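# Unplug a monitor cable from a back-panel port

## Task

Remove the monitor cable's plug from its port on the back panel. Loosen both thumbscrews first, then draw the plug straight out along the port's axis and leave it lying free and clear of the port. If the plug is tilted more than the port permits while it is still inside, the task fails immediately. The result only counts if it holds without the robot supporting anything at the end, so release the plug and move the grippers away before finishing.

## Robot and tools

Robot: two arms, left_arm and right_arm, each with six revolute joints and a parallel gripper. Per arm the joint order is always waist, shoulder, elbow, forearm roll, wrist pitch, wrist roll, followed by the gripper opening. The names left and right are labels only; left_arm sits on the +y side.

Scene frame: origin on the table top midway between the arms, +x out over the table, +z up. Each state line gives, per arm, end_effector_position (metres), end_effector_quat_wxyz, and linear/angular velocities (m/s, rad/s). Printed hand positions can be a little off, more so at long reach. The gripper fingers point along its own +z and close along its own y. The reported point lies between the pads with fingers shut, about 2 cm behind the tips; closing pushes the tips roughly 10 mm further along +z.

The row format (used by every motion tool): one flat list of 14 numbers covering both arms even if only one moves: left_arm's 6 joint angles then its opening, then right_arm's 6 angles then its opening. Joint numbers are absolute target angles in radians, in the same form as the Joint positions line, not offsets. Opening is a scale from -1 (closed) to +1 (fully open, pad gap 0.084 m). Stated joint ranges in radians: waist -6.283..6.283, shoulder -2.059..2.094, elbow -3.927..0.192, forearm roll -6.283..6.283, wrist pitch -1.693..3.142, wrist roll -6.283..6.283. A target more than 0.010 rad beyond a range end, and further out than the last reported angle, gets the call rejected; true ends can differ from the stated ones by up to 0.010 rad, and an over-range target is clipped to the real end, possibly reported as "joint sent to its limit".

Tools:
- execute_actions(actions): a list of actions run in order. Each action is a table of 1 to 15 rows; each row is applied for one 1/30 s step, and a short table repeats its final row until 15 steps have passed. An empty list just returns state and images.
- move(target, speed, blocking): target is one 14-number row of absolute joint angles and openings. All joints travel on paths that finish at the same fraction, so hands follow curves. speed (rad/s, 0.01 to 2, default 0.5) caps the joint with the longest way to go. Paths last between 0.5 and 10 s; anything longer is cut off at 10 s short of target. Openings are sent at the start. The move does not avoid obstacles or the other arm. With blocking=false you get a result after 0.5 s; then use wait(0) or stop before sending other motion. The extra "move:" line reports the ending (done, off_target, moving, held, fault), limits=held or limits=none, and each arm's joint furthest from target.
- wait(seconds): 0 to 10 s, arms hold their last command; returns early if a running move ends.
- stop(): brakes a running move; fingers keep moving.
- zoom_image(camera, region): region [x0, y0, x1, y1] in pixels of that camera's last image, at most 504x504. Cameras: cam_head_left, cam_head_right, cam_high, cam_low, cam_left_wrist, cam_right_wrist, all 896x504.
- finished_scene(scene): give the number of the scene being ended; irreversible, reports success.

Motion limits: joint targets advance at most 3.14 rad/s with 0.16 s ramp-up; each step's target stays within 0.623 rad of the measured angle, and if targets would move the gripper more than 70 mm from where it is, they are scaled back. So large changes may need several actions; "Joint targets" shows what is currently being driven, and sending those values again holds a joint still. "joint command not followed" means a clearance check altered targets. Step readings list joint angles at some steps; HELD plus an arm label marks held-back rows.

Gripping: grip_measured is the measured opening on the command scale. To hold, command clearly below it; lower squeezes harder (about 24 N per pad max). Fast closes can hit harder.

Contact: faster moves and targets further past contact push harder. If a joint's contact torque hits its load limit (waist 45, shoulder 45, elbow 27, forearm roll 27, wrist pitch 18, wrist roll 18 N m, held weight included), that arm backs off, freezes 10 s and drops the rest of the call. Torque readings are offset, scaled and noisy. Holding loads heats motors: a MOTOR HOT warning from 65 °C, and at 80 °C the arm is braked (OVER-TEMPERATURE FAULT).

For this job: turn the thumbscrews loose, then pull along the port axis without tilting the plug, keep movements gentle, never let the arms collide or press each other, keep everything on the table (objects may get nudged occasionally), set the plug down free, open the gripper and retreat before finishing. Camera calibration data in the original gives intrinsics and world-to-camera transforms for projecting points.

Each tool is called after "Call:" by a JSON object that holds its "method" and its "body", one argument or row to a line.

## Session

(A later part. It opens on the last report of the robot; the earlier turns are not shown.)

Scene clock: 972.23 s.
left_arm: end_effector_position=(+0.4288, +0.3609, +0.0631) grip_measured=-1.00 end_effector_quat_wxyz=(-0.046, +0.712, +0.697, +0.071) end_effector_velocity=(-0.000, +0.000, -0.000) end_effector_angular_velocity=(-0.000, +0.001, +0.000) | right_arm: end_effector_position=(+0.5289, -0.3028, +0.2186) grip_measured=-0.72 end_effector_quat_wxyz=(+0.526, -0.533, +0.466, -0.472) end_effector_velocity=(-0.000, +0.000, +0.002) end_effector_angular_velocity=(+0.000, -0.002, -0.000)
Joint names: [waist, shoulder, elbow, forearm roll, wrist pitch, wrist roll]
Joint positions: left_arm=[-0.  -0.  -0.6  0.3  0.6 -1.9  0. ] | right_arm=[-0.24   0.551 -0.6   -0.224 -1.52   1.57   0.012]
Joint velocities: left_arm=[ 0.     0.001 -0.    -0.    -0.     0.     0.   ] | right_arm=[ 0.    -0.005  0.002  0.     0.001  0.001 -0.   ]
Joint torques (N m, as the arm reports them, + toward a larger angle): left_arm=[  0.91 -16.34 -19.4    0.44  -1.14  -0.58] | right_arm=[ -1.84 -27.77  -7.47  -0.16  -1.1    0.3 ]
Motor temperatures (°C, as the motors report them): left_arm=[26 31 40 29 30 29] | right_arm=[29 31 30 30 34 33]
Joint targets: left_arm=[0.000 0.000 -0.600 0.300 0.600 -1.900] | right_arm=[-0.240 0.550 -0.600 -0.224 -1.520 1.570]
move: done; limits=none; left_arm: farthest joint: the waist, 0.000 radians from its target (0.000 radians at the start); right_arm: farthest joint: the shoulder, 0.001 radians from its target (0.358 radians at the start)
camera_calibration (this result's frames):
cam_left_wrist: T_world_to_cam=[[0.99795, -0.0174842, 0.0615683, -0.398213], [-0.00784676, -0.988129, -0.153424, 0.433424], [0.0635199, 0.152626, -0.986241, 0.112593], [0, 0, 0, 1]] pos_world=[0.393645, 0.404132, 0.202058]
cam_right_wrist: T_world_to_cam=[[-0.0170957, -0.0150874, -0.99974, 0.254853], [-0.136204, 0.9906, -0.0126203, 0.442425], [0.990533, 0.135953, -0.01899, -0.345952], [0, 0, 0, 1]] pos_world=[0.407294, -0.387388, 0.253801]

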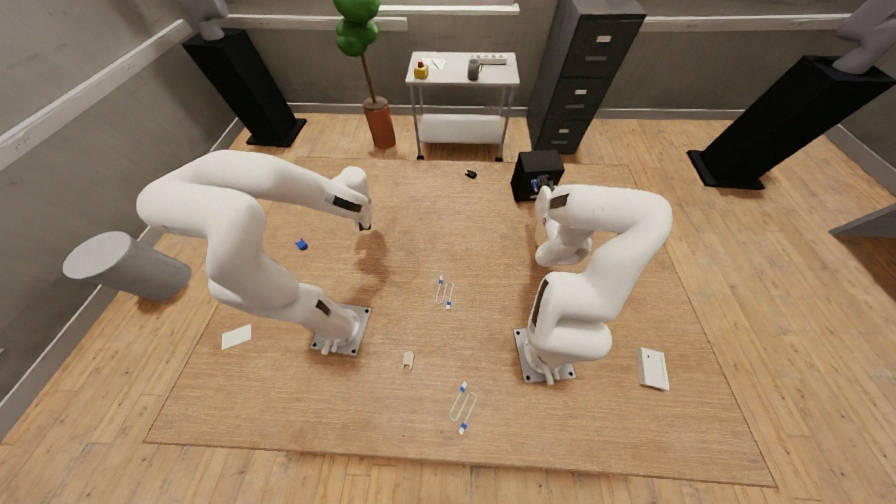

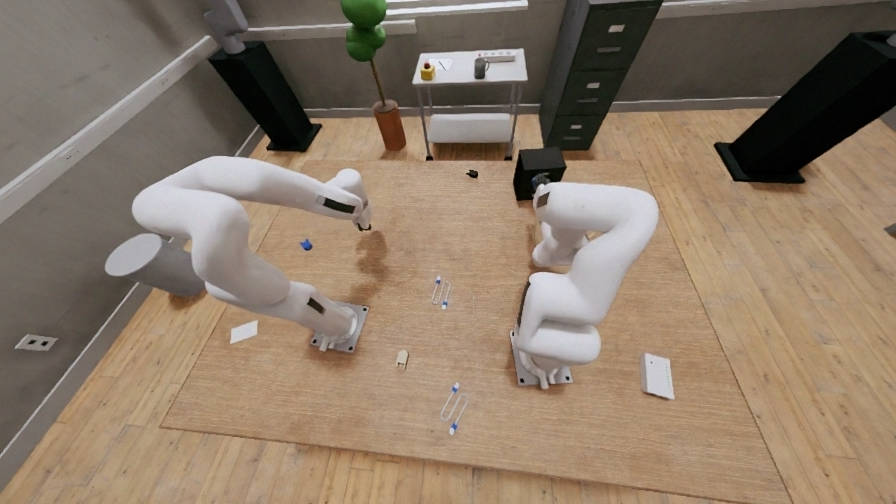

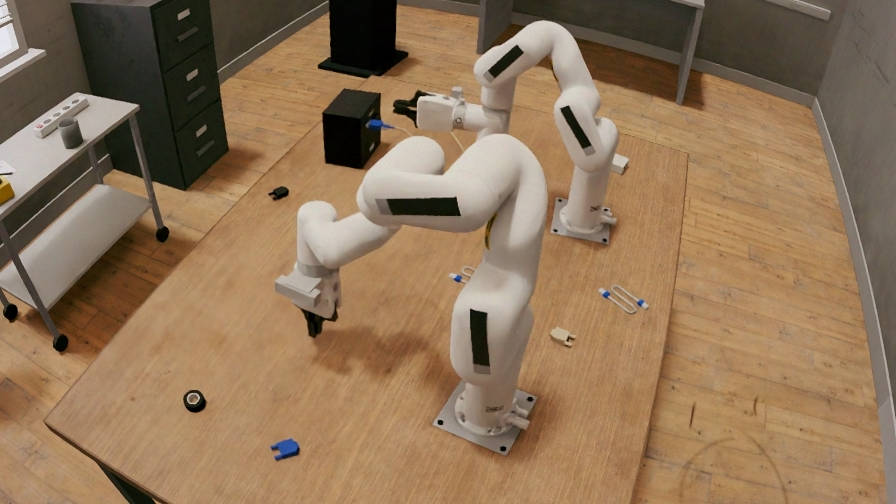

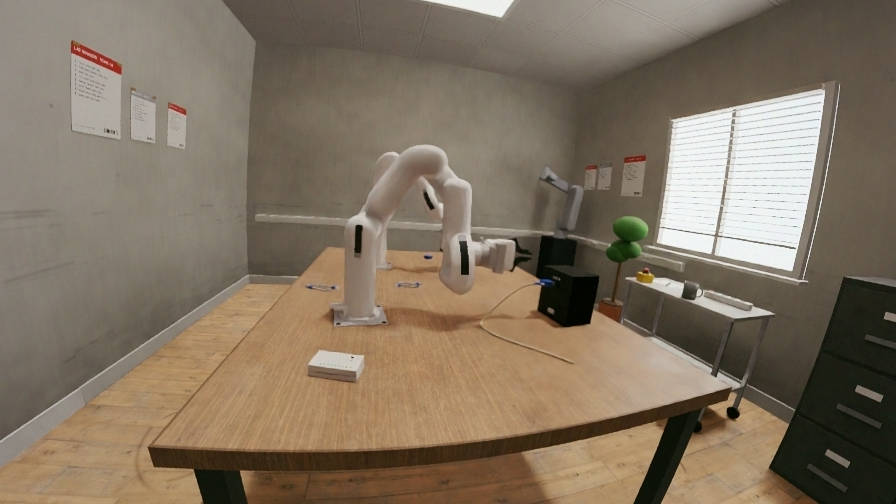

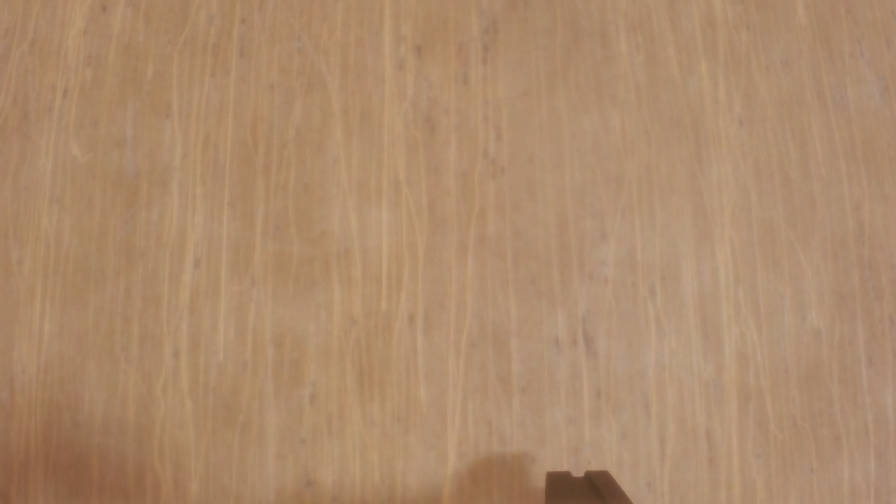

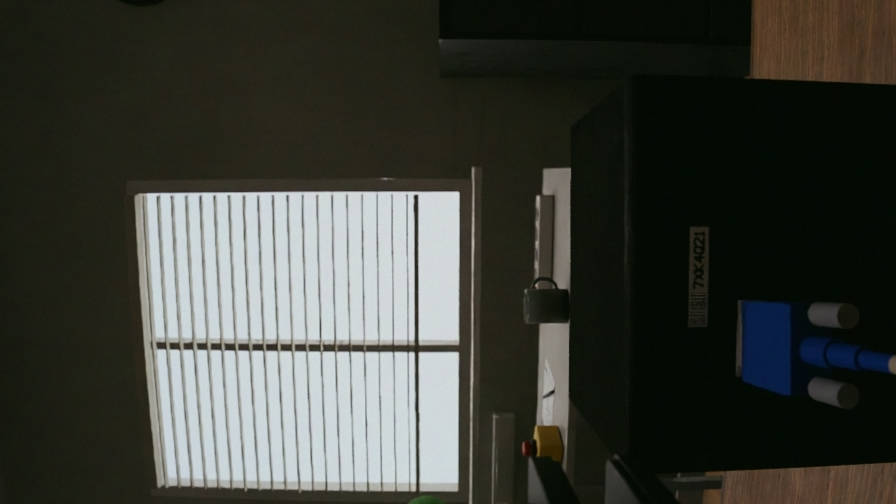

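Call:
{"method": "move", "body": {
  "target": [0,0,-0.6,0.3,0.6,-1.9,-1,-0.3805,0.55,-0.6,-0.3645,-1.52,-1.57,-0.2],
  "speed": 1
}}

Call:
{"method": "move", "body": {
  "target": [0,0,-0.6,0.3,0.6,-1.9,-1,-0.40,0.917,-0.889,-0.384,-1.599,-1.57,-0.2],
  "speed": 0.3
}}

Scene clock: 1005.10 s.
left_arm: end_effector_position=(+0.4288, +0.3609, +0.0631) grip_measured=-1.00 end_effector_quat_wxyz=(-0.046, +0.712, +0.697, +0.071) end_effector_velocity=(+0.000, -0.000, +0.000) end_effector_angular_velocity=(-0.000, -0.001, +0.000) | right_arm: end_effector_position=(+0.5220, -0.3422, +0.2183) grip_measured=-0.21 end_effector_quat_wxyz=(+0.473, +0.466, +0.534, +0.524) end_effector_velocity=(-0.000, -0.000, +0.000) end_effector_angular_velocity=(-0.003, -0.002, +0.000)
Joint names: [waist, shoulder, elbow, forearm roll, wrist pitch, wrist roll]
Joint positions: left_arm=[-0.  -0.  -0.6  0.3  0.6 -1.9  0. ] | right_arm=[-0.38   0.55  -0.6   -0.364 -1.52  -1.57   0.035]
Joint velocities: left_arm=[-0.    -0.    -0.001 -0.    -0.    -0.     0.   ] | right_arm=[-0.    -0.    -0.    -0.    -0.001 -0.003 -0.   ]
Joint torques (N m, as the arm reports them, + toward a larger angle): left_arm=[  0.3  -15.5  -19.52   0.46  -1.21  -0.64] | right_arm=[ -1.77 -27.47  -7.71  -0.04  -1.16   0.58]
Motor temperatures (°C, as the motors report them): left_arm=[26 31 40 29 30 29] | right_arm=[29 31 30 30 34 33]
Joint targets: left_arm=[0.000 0.000 -0.600 0.300 0.600 -1.900] | right_arm=[-0.381 0.550 -0.600 -0.365 -1.520 -1.570]
move: done; limits=none; left_arm: farthest joint: the waist, 0.000 radians from its target (0.000 radians at the start); right_arm: farthest joint: the waist, 0.000 radians from its target (0.141 radians at the start)
camera_calibration (this result's frames):
cam_left_wrist: T_world_to_cam=[[0.99795, -0.0174841, 0.0615682, -0.398213], [-0.00784661, -0.988129, -0.153424, 0.433424], [0.0635198, 0.152626, -0.986241, 0.112593], [0, 0, 0, 1]] pos_world=[0.393645, 0.404132, 0.202058]
cam_right_wrist: T_world_to_cam=[[-0.0143584, 0.0162925, 0.999764, -0.173403], [0.103671, -0.994454, 0.0176949, -0.330576], [0.994508, 0.103901, 0.0125897, -0.353669], [0, 0, 0, 1]] pos_world=[0.383508, -0.289171, 0.183664]

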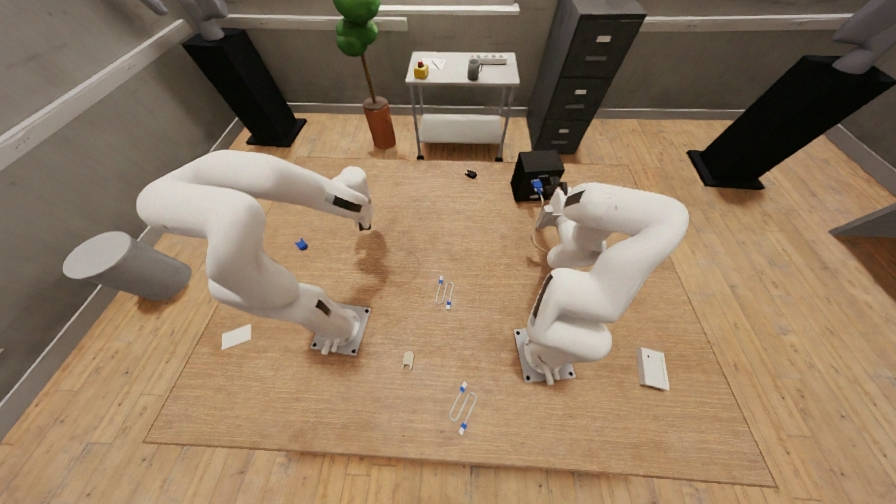

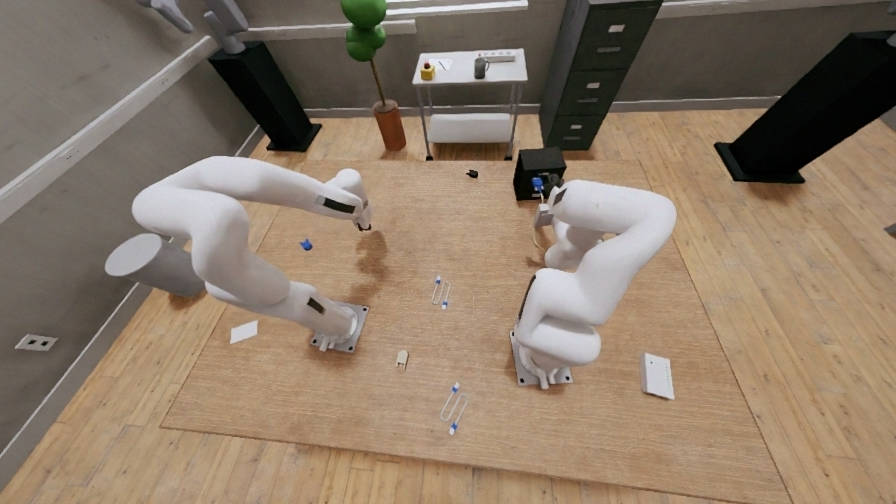

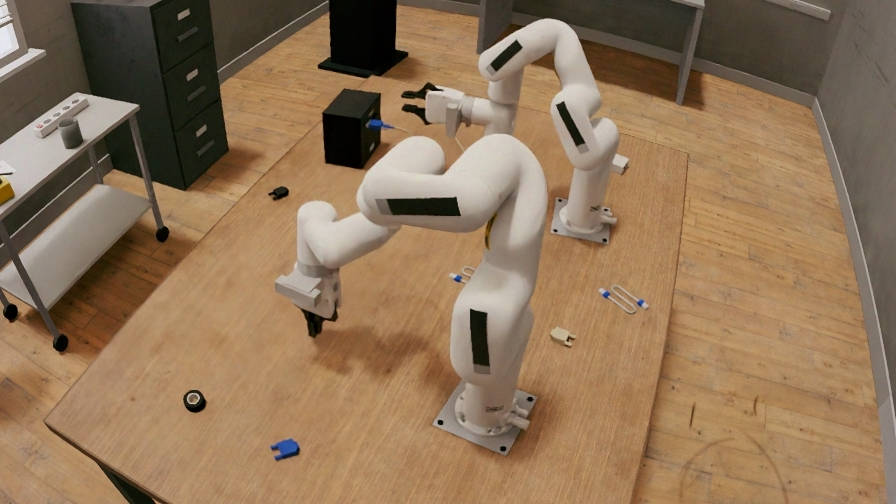

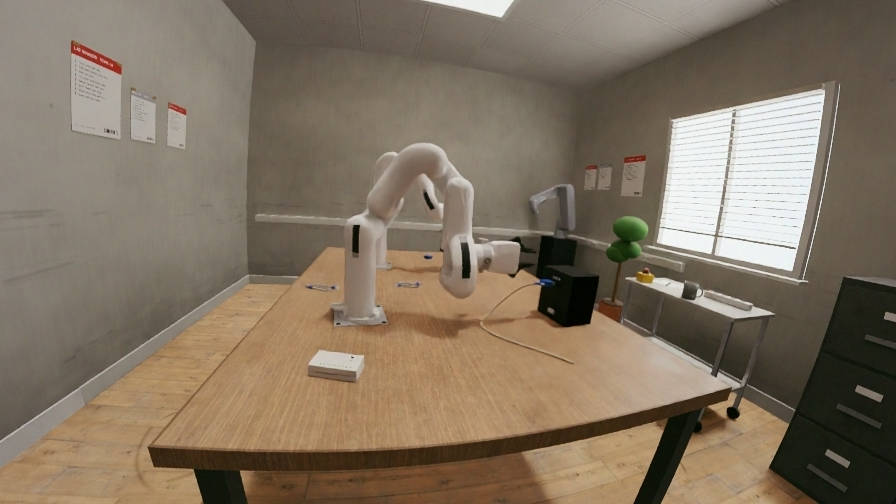

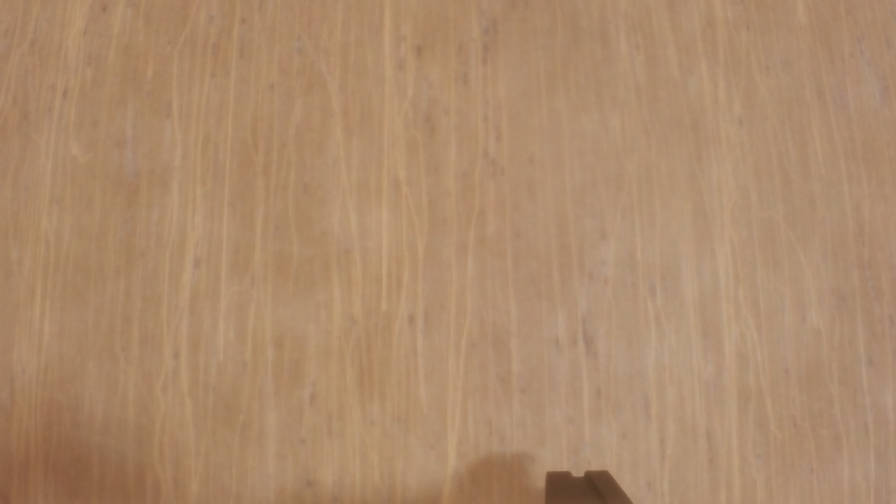

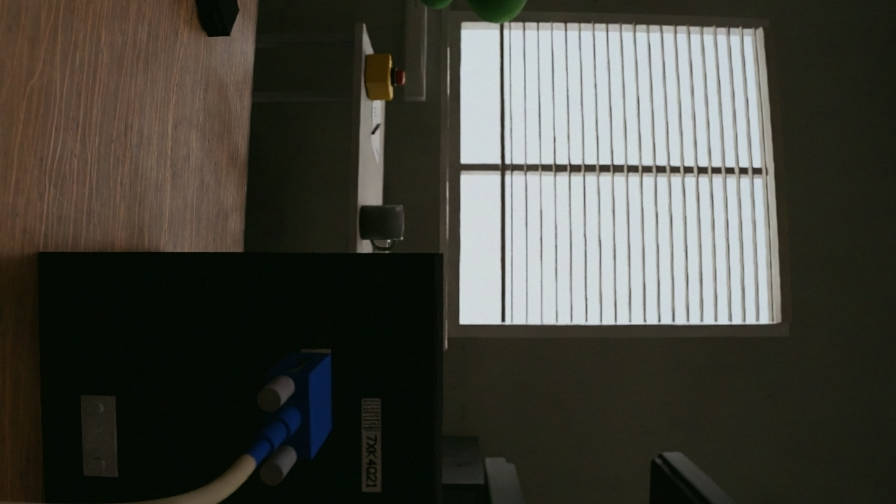

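Scene clock: 1006.83 s.
left_arm: end_effector_position=(+0.4288, +0.3609, +0.0631) grip_measured=-1.00 end_effector_quat_wxyz=(-0.046, +0.712, +0.697, +0.071) end_effector_velocity=(-0.001, +0.000, -0.001) end_effector_angular_velocity=(+0.000, +0.002, +0.000) | right_arm: end_effector_position=(+0.5565, -0.3595, +0.1298) grip_measured=-0.21 end_effector_quat_wxyz=(+0.467, +0.471, +0.526, +0.532) end_effector_velocity=(-0.000, -0.001, -0.002) end_effector_angular_velocity=(+0.001, +0.002, -0.001)
Joint names: [waist, shoulder, elbow, forearm roll, wrist pitch, wrist roll]
Joint positions: left_arm=[-0.  -0.  -0.6  0.3  0.6 -1.9  0. ] | right_arm=[-0.4    0.917 -0.889 -0.384 -1.599 -1.57   0.035]
Joint velocities: left_arm=[ 0.     0.001  0.001  0.001 -0.001 -0.001  0.   ] | right_arm=[-0.001  0.004 -0.002  0.    -0.     0.    -0.   ]
Joint torques (N m, as the arm reports them, + toward a larger angle): left_arm=[  1.03 -15.35 -19.49   0.06  -1.18  -0.97] | right_arm=[ -1.41 -31.92  -6.2   -0.28  -1.22   0.28]
Motor temperatures (°C, as the motors report them): left_arm=[26 31 40 29 30 29] | right_arm=[29 31 30 30 34 33]
Joint targets: left_arm=[0.000 0.000 -0.600 0.300 0.600 -1.900] | right_arm=[-0.400 0.917 -0.889 -0.384 -1.599 -1.570]
move: done; limits=none; left_arm: farthest joint: the waist, 0.000 radians from its target (0.000 radians at the start); right_arm: farthest joint: the waist, 0.000 radians from its target (0.020 radians at the start)
camera_calibration (this result's frames):
cam_left_wrist: T_world_to_cam=[[0.99795, -0.0174844, 0.0615684, -0.398213], [-0.00784688, -0.988129, -0.153424, 0.433424], [0.0635201, 0.152626, -0.986241, 0.112593], [0, 0, 0, 1]] pos_world=[0.393645, 0.404132, 0.202059]
cam_right_wrist: T_world_to_cam=[[-0.0175691, -0.0122451, 0.999771, -0.0925922], [0.103968, -0.994527, -0.0103538, -0.346349], [0.994425, 0.103762, 0.0187461, -0.385874], [0, 0, 0, 1]] pos_world=[0.418106, -0.305548, 0.0962186]

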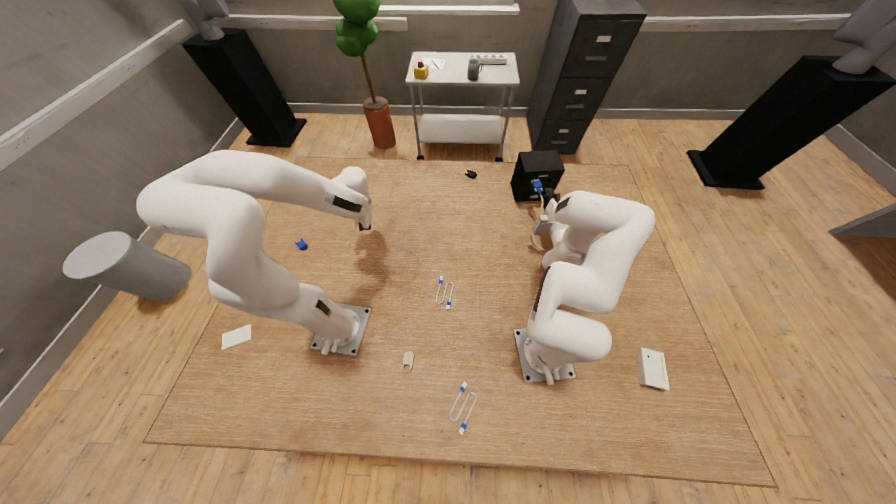

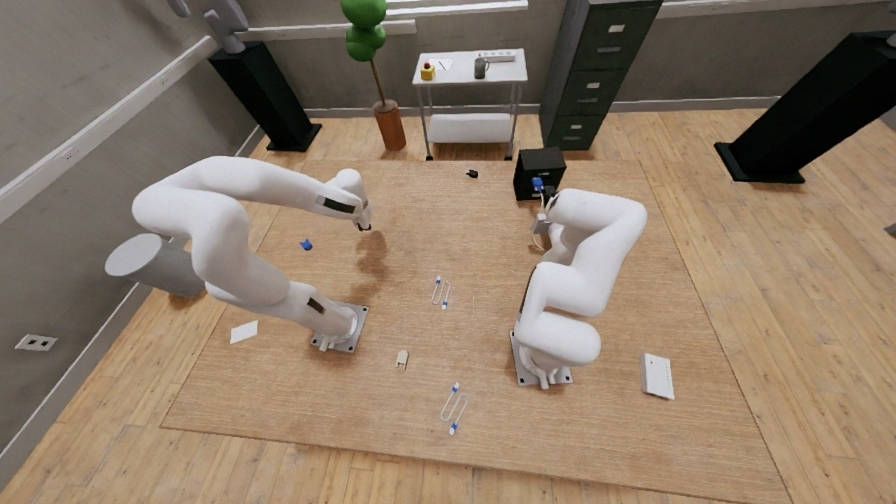

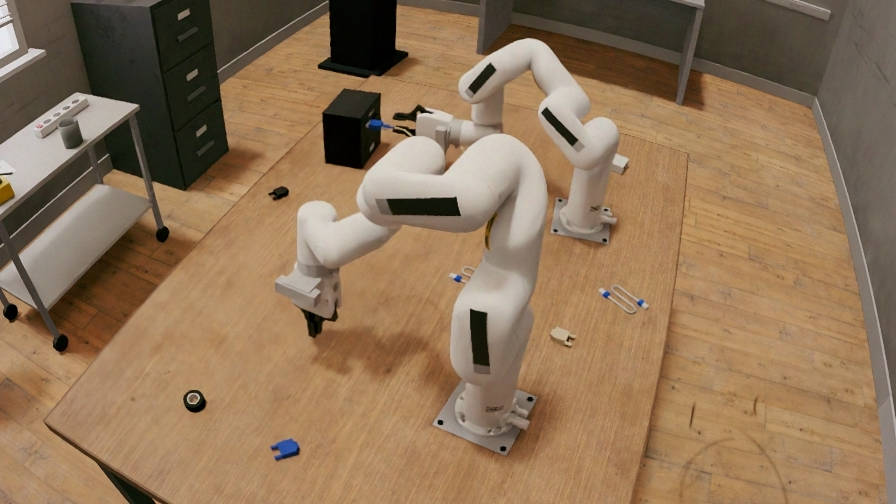

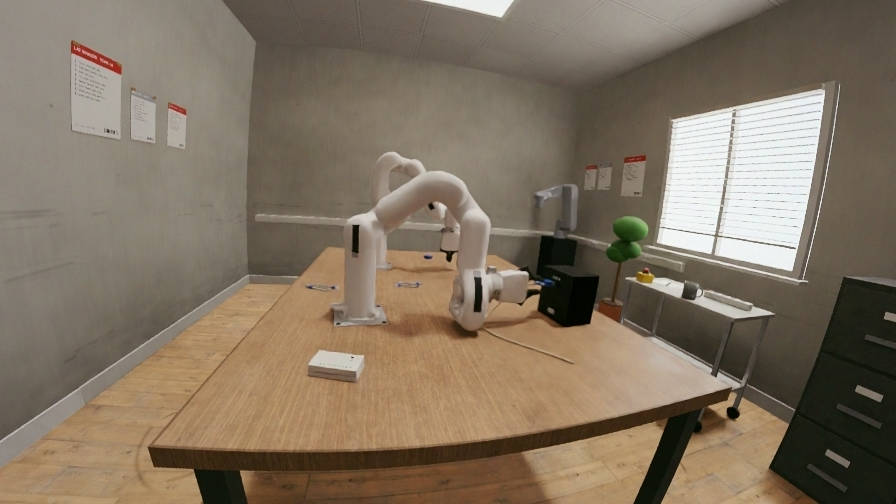

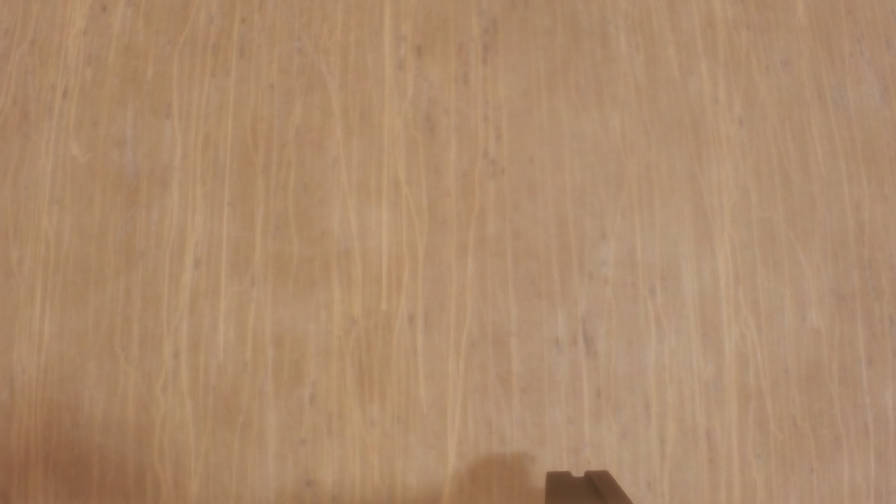

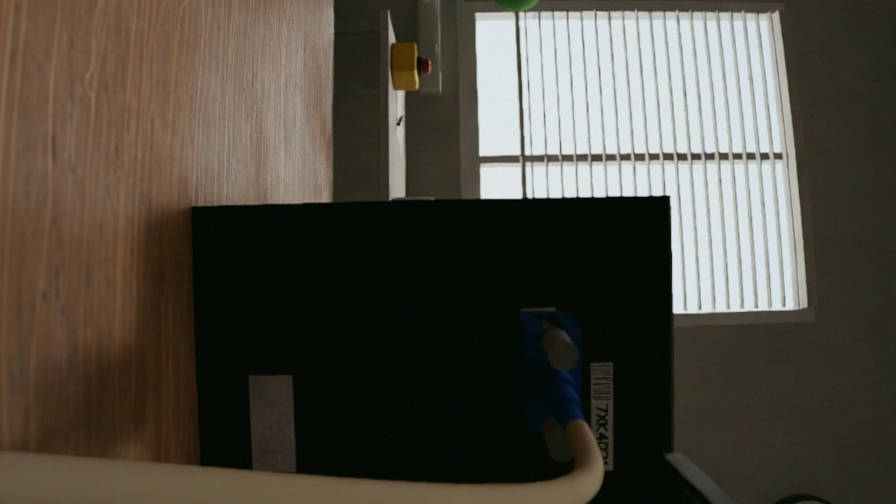

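Call:
{"method": "move", "body": {
  "target": [0,0,-0.6,0.3,0.6,-1.9,-1,-0.39,0.938,-0.985,-0.374,-1.524,-1.57,-0.2],
  "speed": 0.1
}}

Call:
{"method": "move", "body": {
  "target": [0,0,-0.6,0.3,0.6,-1.9,-1,-0.325,0.9385,-0.985,-0.309,-1.5245,-1.565,-0.2],
  "speed": 0.04
}}

Scene clock: 1023.17 s.
left_arm: end_effector_position=(+0.4288, +0.3609, +0.0631) grip_measured=-1.00 end_effector_quat_wxyz=(-0.046, +0.712, +0.697, +0.071) end_effector_velocity=(-0.001, -0.000, -0.001) end_effector_angular_velocity=(+0.001, +0.003, -0.001) | right_arm: end_effector_position=(+0.5847, -0.3614, +0.1288) grip_measured=-0.21 end_effector_quat_wxyz=(+0.473, +0.465, +0.534, +0.524) end_effector_velocity=(+0.001, -0.000, +0.000) end_effector_angular_velocity=(-0.001, -0.000, -0.001)
Joint names: [waist, shoulder, elbow, forearm roll, wrist pitch, wrist roll]
Joint positions: left_arm=[ 0.   0.  -0.6  0.3  0.6 -1.9  0. ] | right_arm=[-0.39   0.938 -0.985 -0.374 -1.524 -1.57   0.035]
Joint velocities: left_arm=[-0.001  0.002  0.     0.001  0.     0.     0.   ] | right_arm=[-0.    -0.    -0.003  0.001  0.003  0.    -0.   ]
Joint torques (N m, as the arm reports them, + toward a larger angle): left_arm=[  0.96 -15.5  -19.49   0.36  -1.36  -0.49] | right_arm=[ -1.78 -33.48  -7.48  -0.07  -1.17   0.58]
Motor temperatures (°C, as the motors report them): left_arm=[26 31 40 29 30 29] | right_arm=[29 31 30 30 34 33]
Joint targets: left_arm=[0.000 0.000 -0.600 0.300 0.600 -1.900] | right_arm=[-0.390 0.938 -0.985 -0.374 -1.524 -1.570]
move: done; limits=none; left_arm: farthest joint: the waist, 0.000 radians from its target (0.000 radians at the start); right_arm: farthest joint: the waist, 0.000 radians from its target (0.010 radians at the start)
camera_calibration (this result's frames):
cam_left_wrist: T_world_to_cam=[[0.99795, -0.0174842, 0.0615681, -0.398213], [-0.00784669, -0.988129, -0.153424, 0.433424], [0.0635198, 0.152626, -0.986241, 0.112593], [0, 0, 0, 1]] pos_world=[0.393645, 0.404132, 0.202058]
cam_right_wrist: T_world_to_cam=[[-0.0152557, 0.0156686, 0.999761, -0.0823884], [0.103683, -0.994462, 0.0171677, -0.35453], [0.994493, 0.10392, 0.0135466, -0.413093], [0, 0, 0, 1]] pos_world=[0.44632, -0.308347, 0.0940511]

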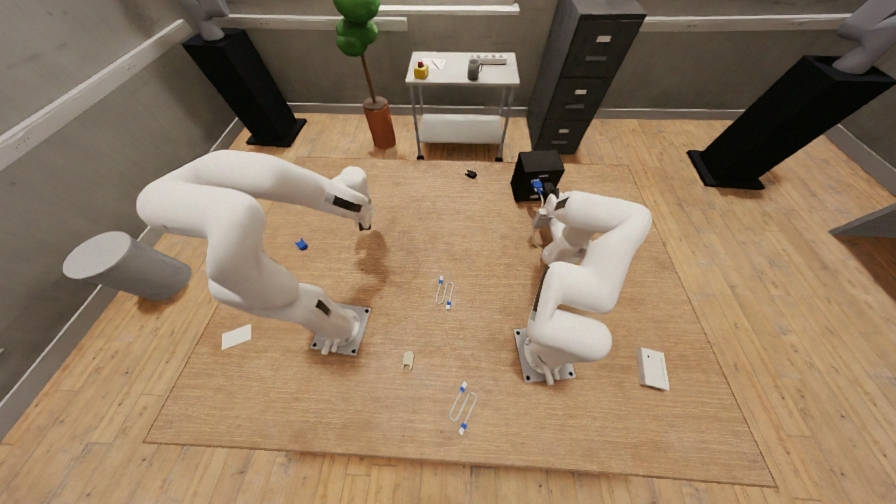

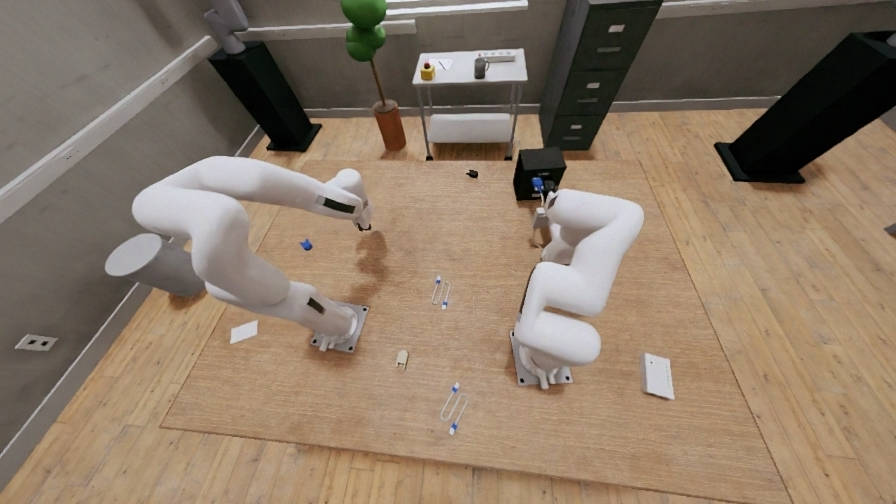

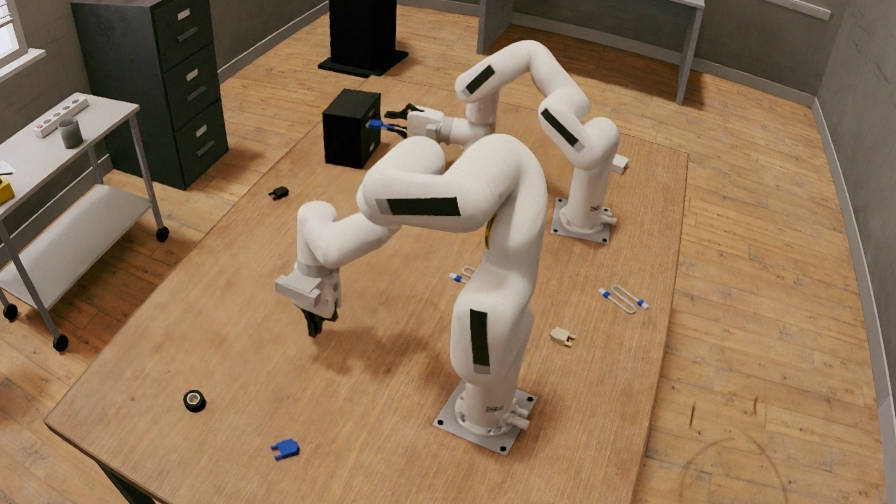

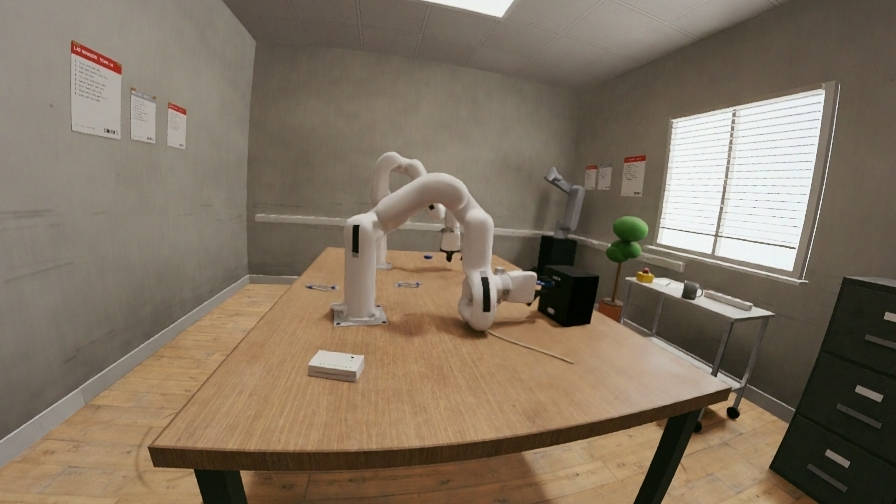

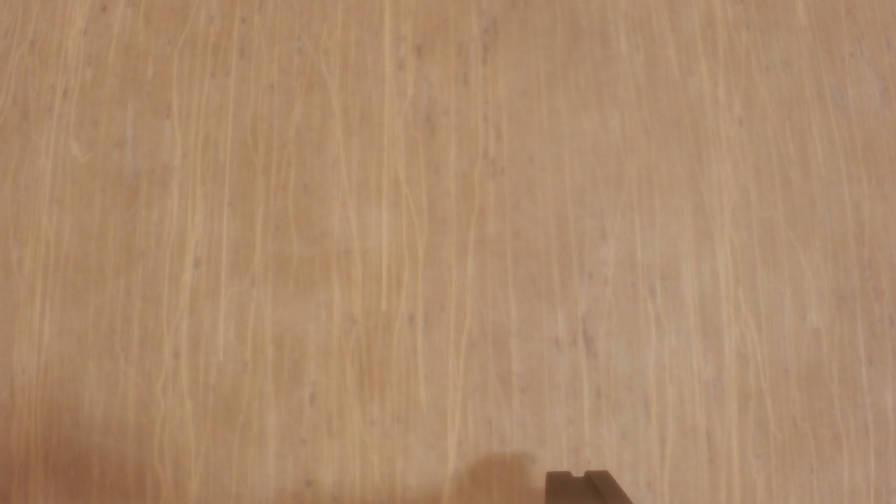

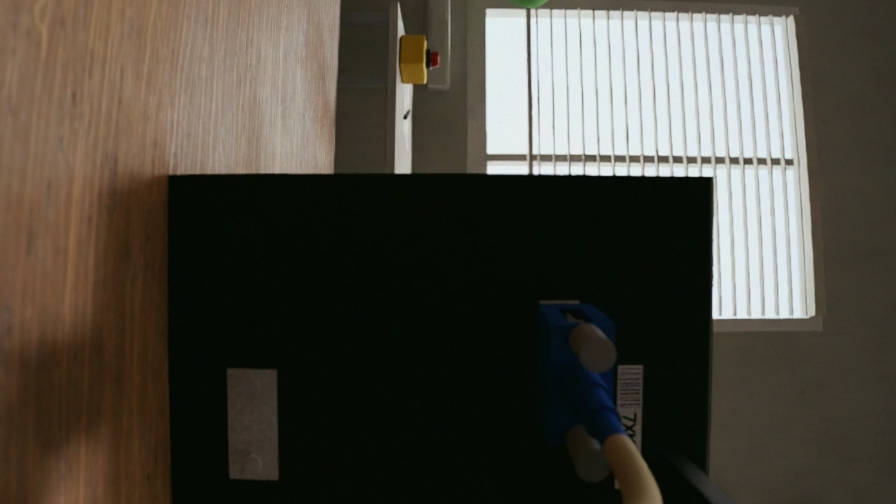

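Scene clock: 1025.10 s.
left_arm: end_effector_position=(+0.4288, +0.3609, +0.0631) grip_measured=-1.00 end_effector_quat_wxyz=(-0.046, +0.712, +0.697, +0.071) end_effector_velocity=(-0.000, +0.000, -0.000) end_effector_angular_velocity=(+0.000, +0.001, -0.000) | right_arm: end_effector_position=(+0.5897, -0.3392, +0.1289) grip_measured=-0.21 end_effector_quat_wxyz=(+0.471, +0.467, +0.532, +0.527) end_effector_velocity=(+0.000, -0.000, +0.001) end_effector_angular_velocity=(-0.000, -0.001, -0.001)
Joint names: [waist, shoulder, elbow, forearm roll, wrist pitch, wrist roll]
Joint positions: left_arm=[ 0.   0.  -0.6  0.3  0.6 -1.9  0. ] | right_arm=[-0.325  0.939 -0.985 -0.309 -1.525 -1.565  0.035]
Joint velocities: left_arm=[ 0.     0.     0.001  0.    -0.     0.     0.   ] | right_arm=[ 0.001 -0.001 -0.     0.002  0.     0.    -0.   ]
Joint torques (N m, as the arm reports them, + toward a larger angle): left_arm=[  1.01 -15.19 -19.68   0.68  -1.22  -0.57] | right_arm=[ -1.11 -34.04  -7.41  -0.36  -1.26   0.38]
Motor temperatures (°C, as the motors report them): left_arm=[26 31 40 29 30 29] | right_arm=[29 31 30 30 34 33]
Joint targets: left_arm=[0.000 0.000 -0.600 0.300 0.600 -1.900] | right_arm=[-0.325 0.938 -0.985 -0.309 -1.524 -1.565]
move: done; limits=none; left_arm: farthest joint: the waist, 0.000 radians from its target (0.000 radians at the start); right_arm: farthest joint: the waist, 0.000 radians from its target (0.065 radians at the start)
camera_calibration (this result's frames):
cam_left_wrist: T_world_to_cam=[[0.99795, -0.0174838, 0.061568, -0.398213], [-0.00784638, -0.988129, -0.153424, 0.433424], [0.0635195, 0.152626, -0.986241, 0.112593], [0, 0, 0, 1]] pos_world=[0.393645, 0.404132, 0.202058]
cam_right_wrist: T_world_to_cam=[[-0.0153865, 0.0076829, 0.999852, -0.085415], [0.103672, -0.994569, 0.00923768, -0.332003], [0.994493, 0.103799, 0.0145064, -0.420497], [0, 0, 0, 1]] pos_world=[0.451287, -0.285897, 0.0945692]

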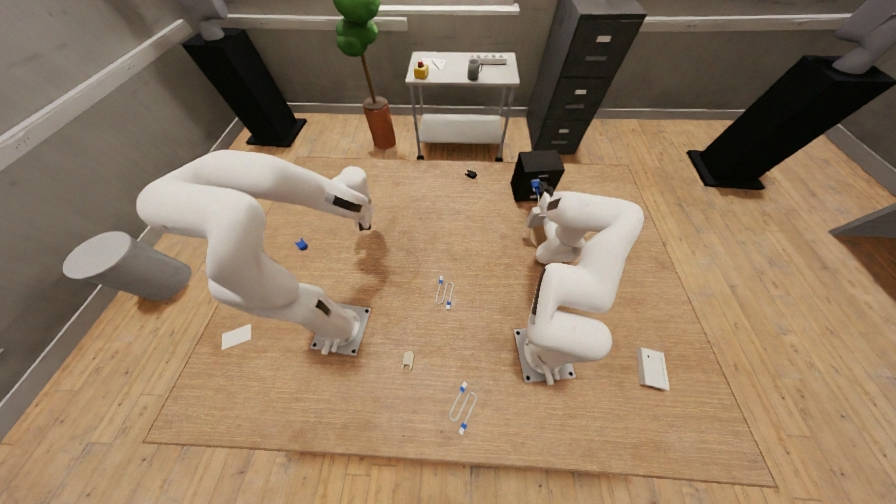

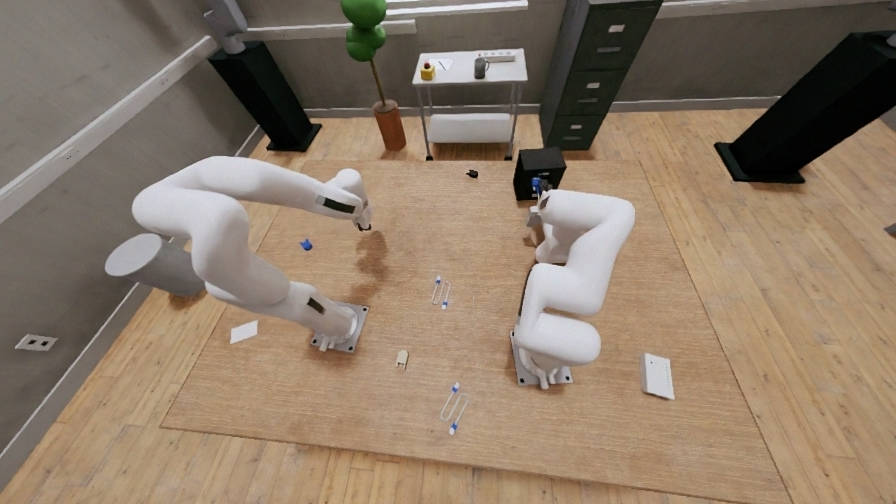

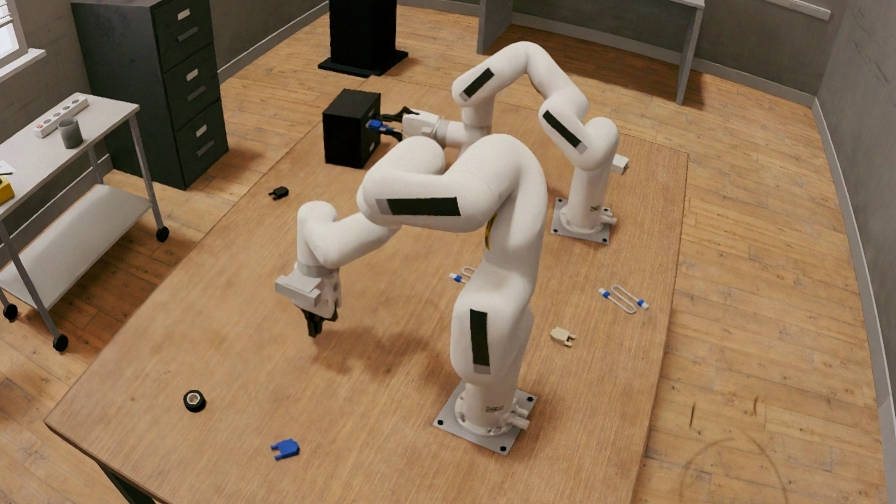

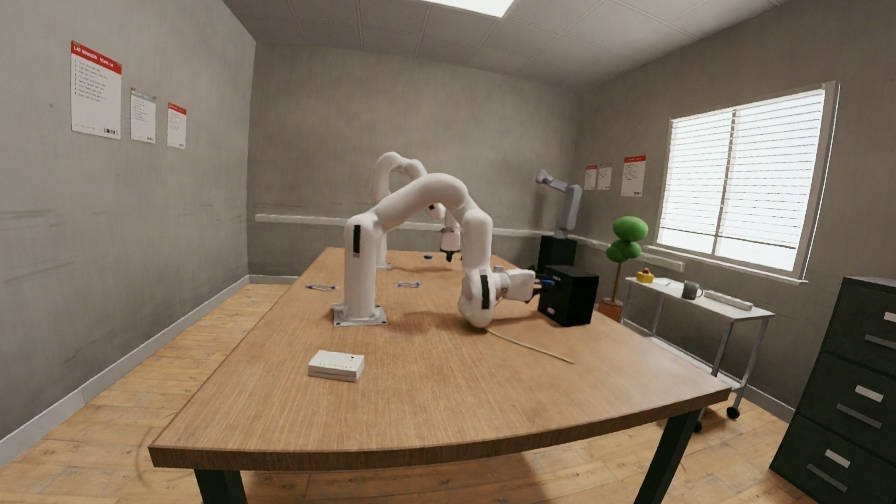

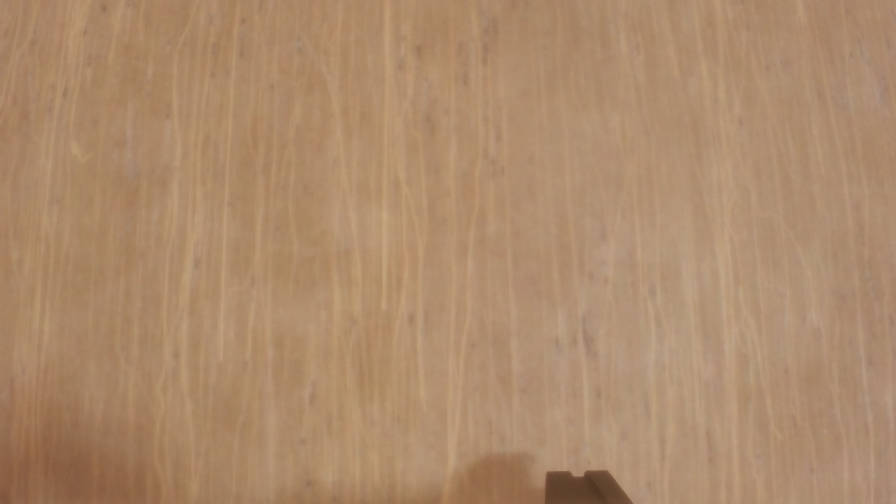

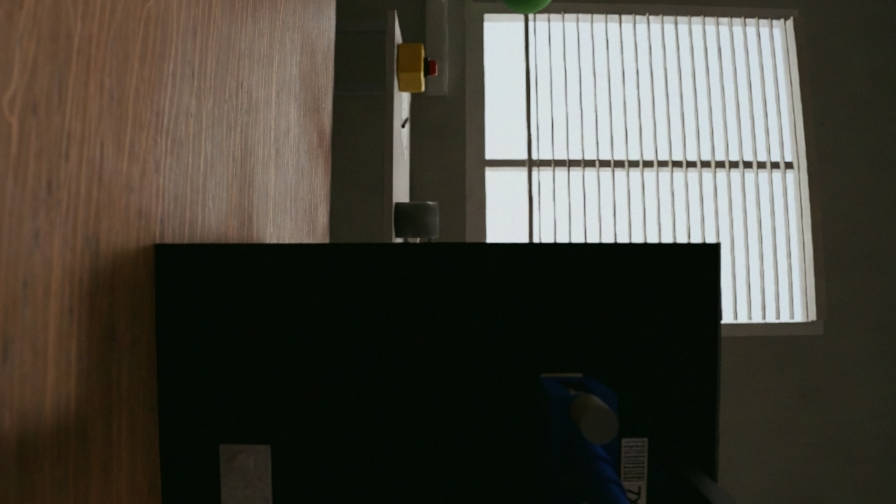

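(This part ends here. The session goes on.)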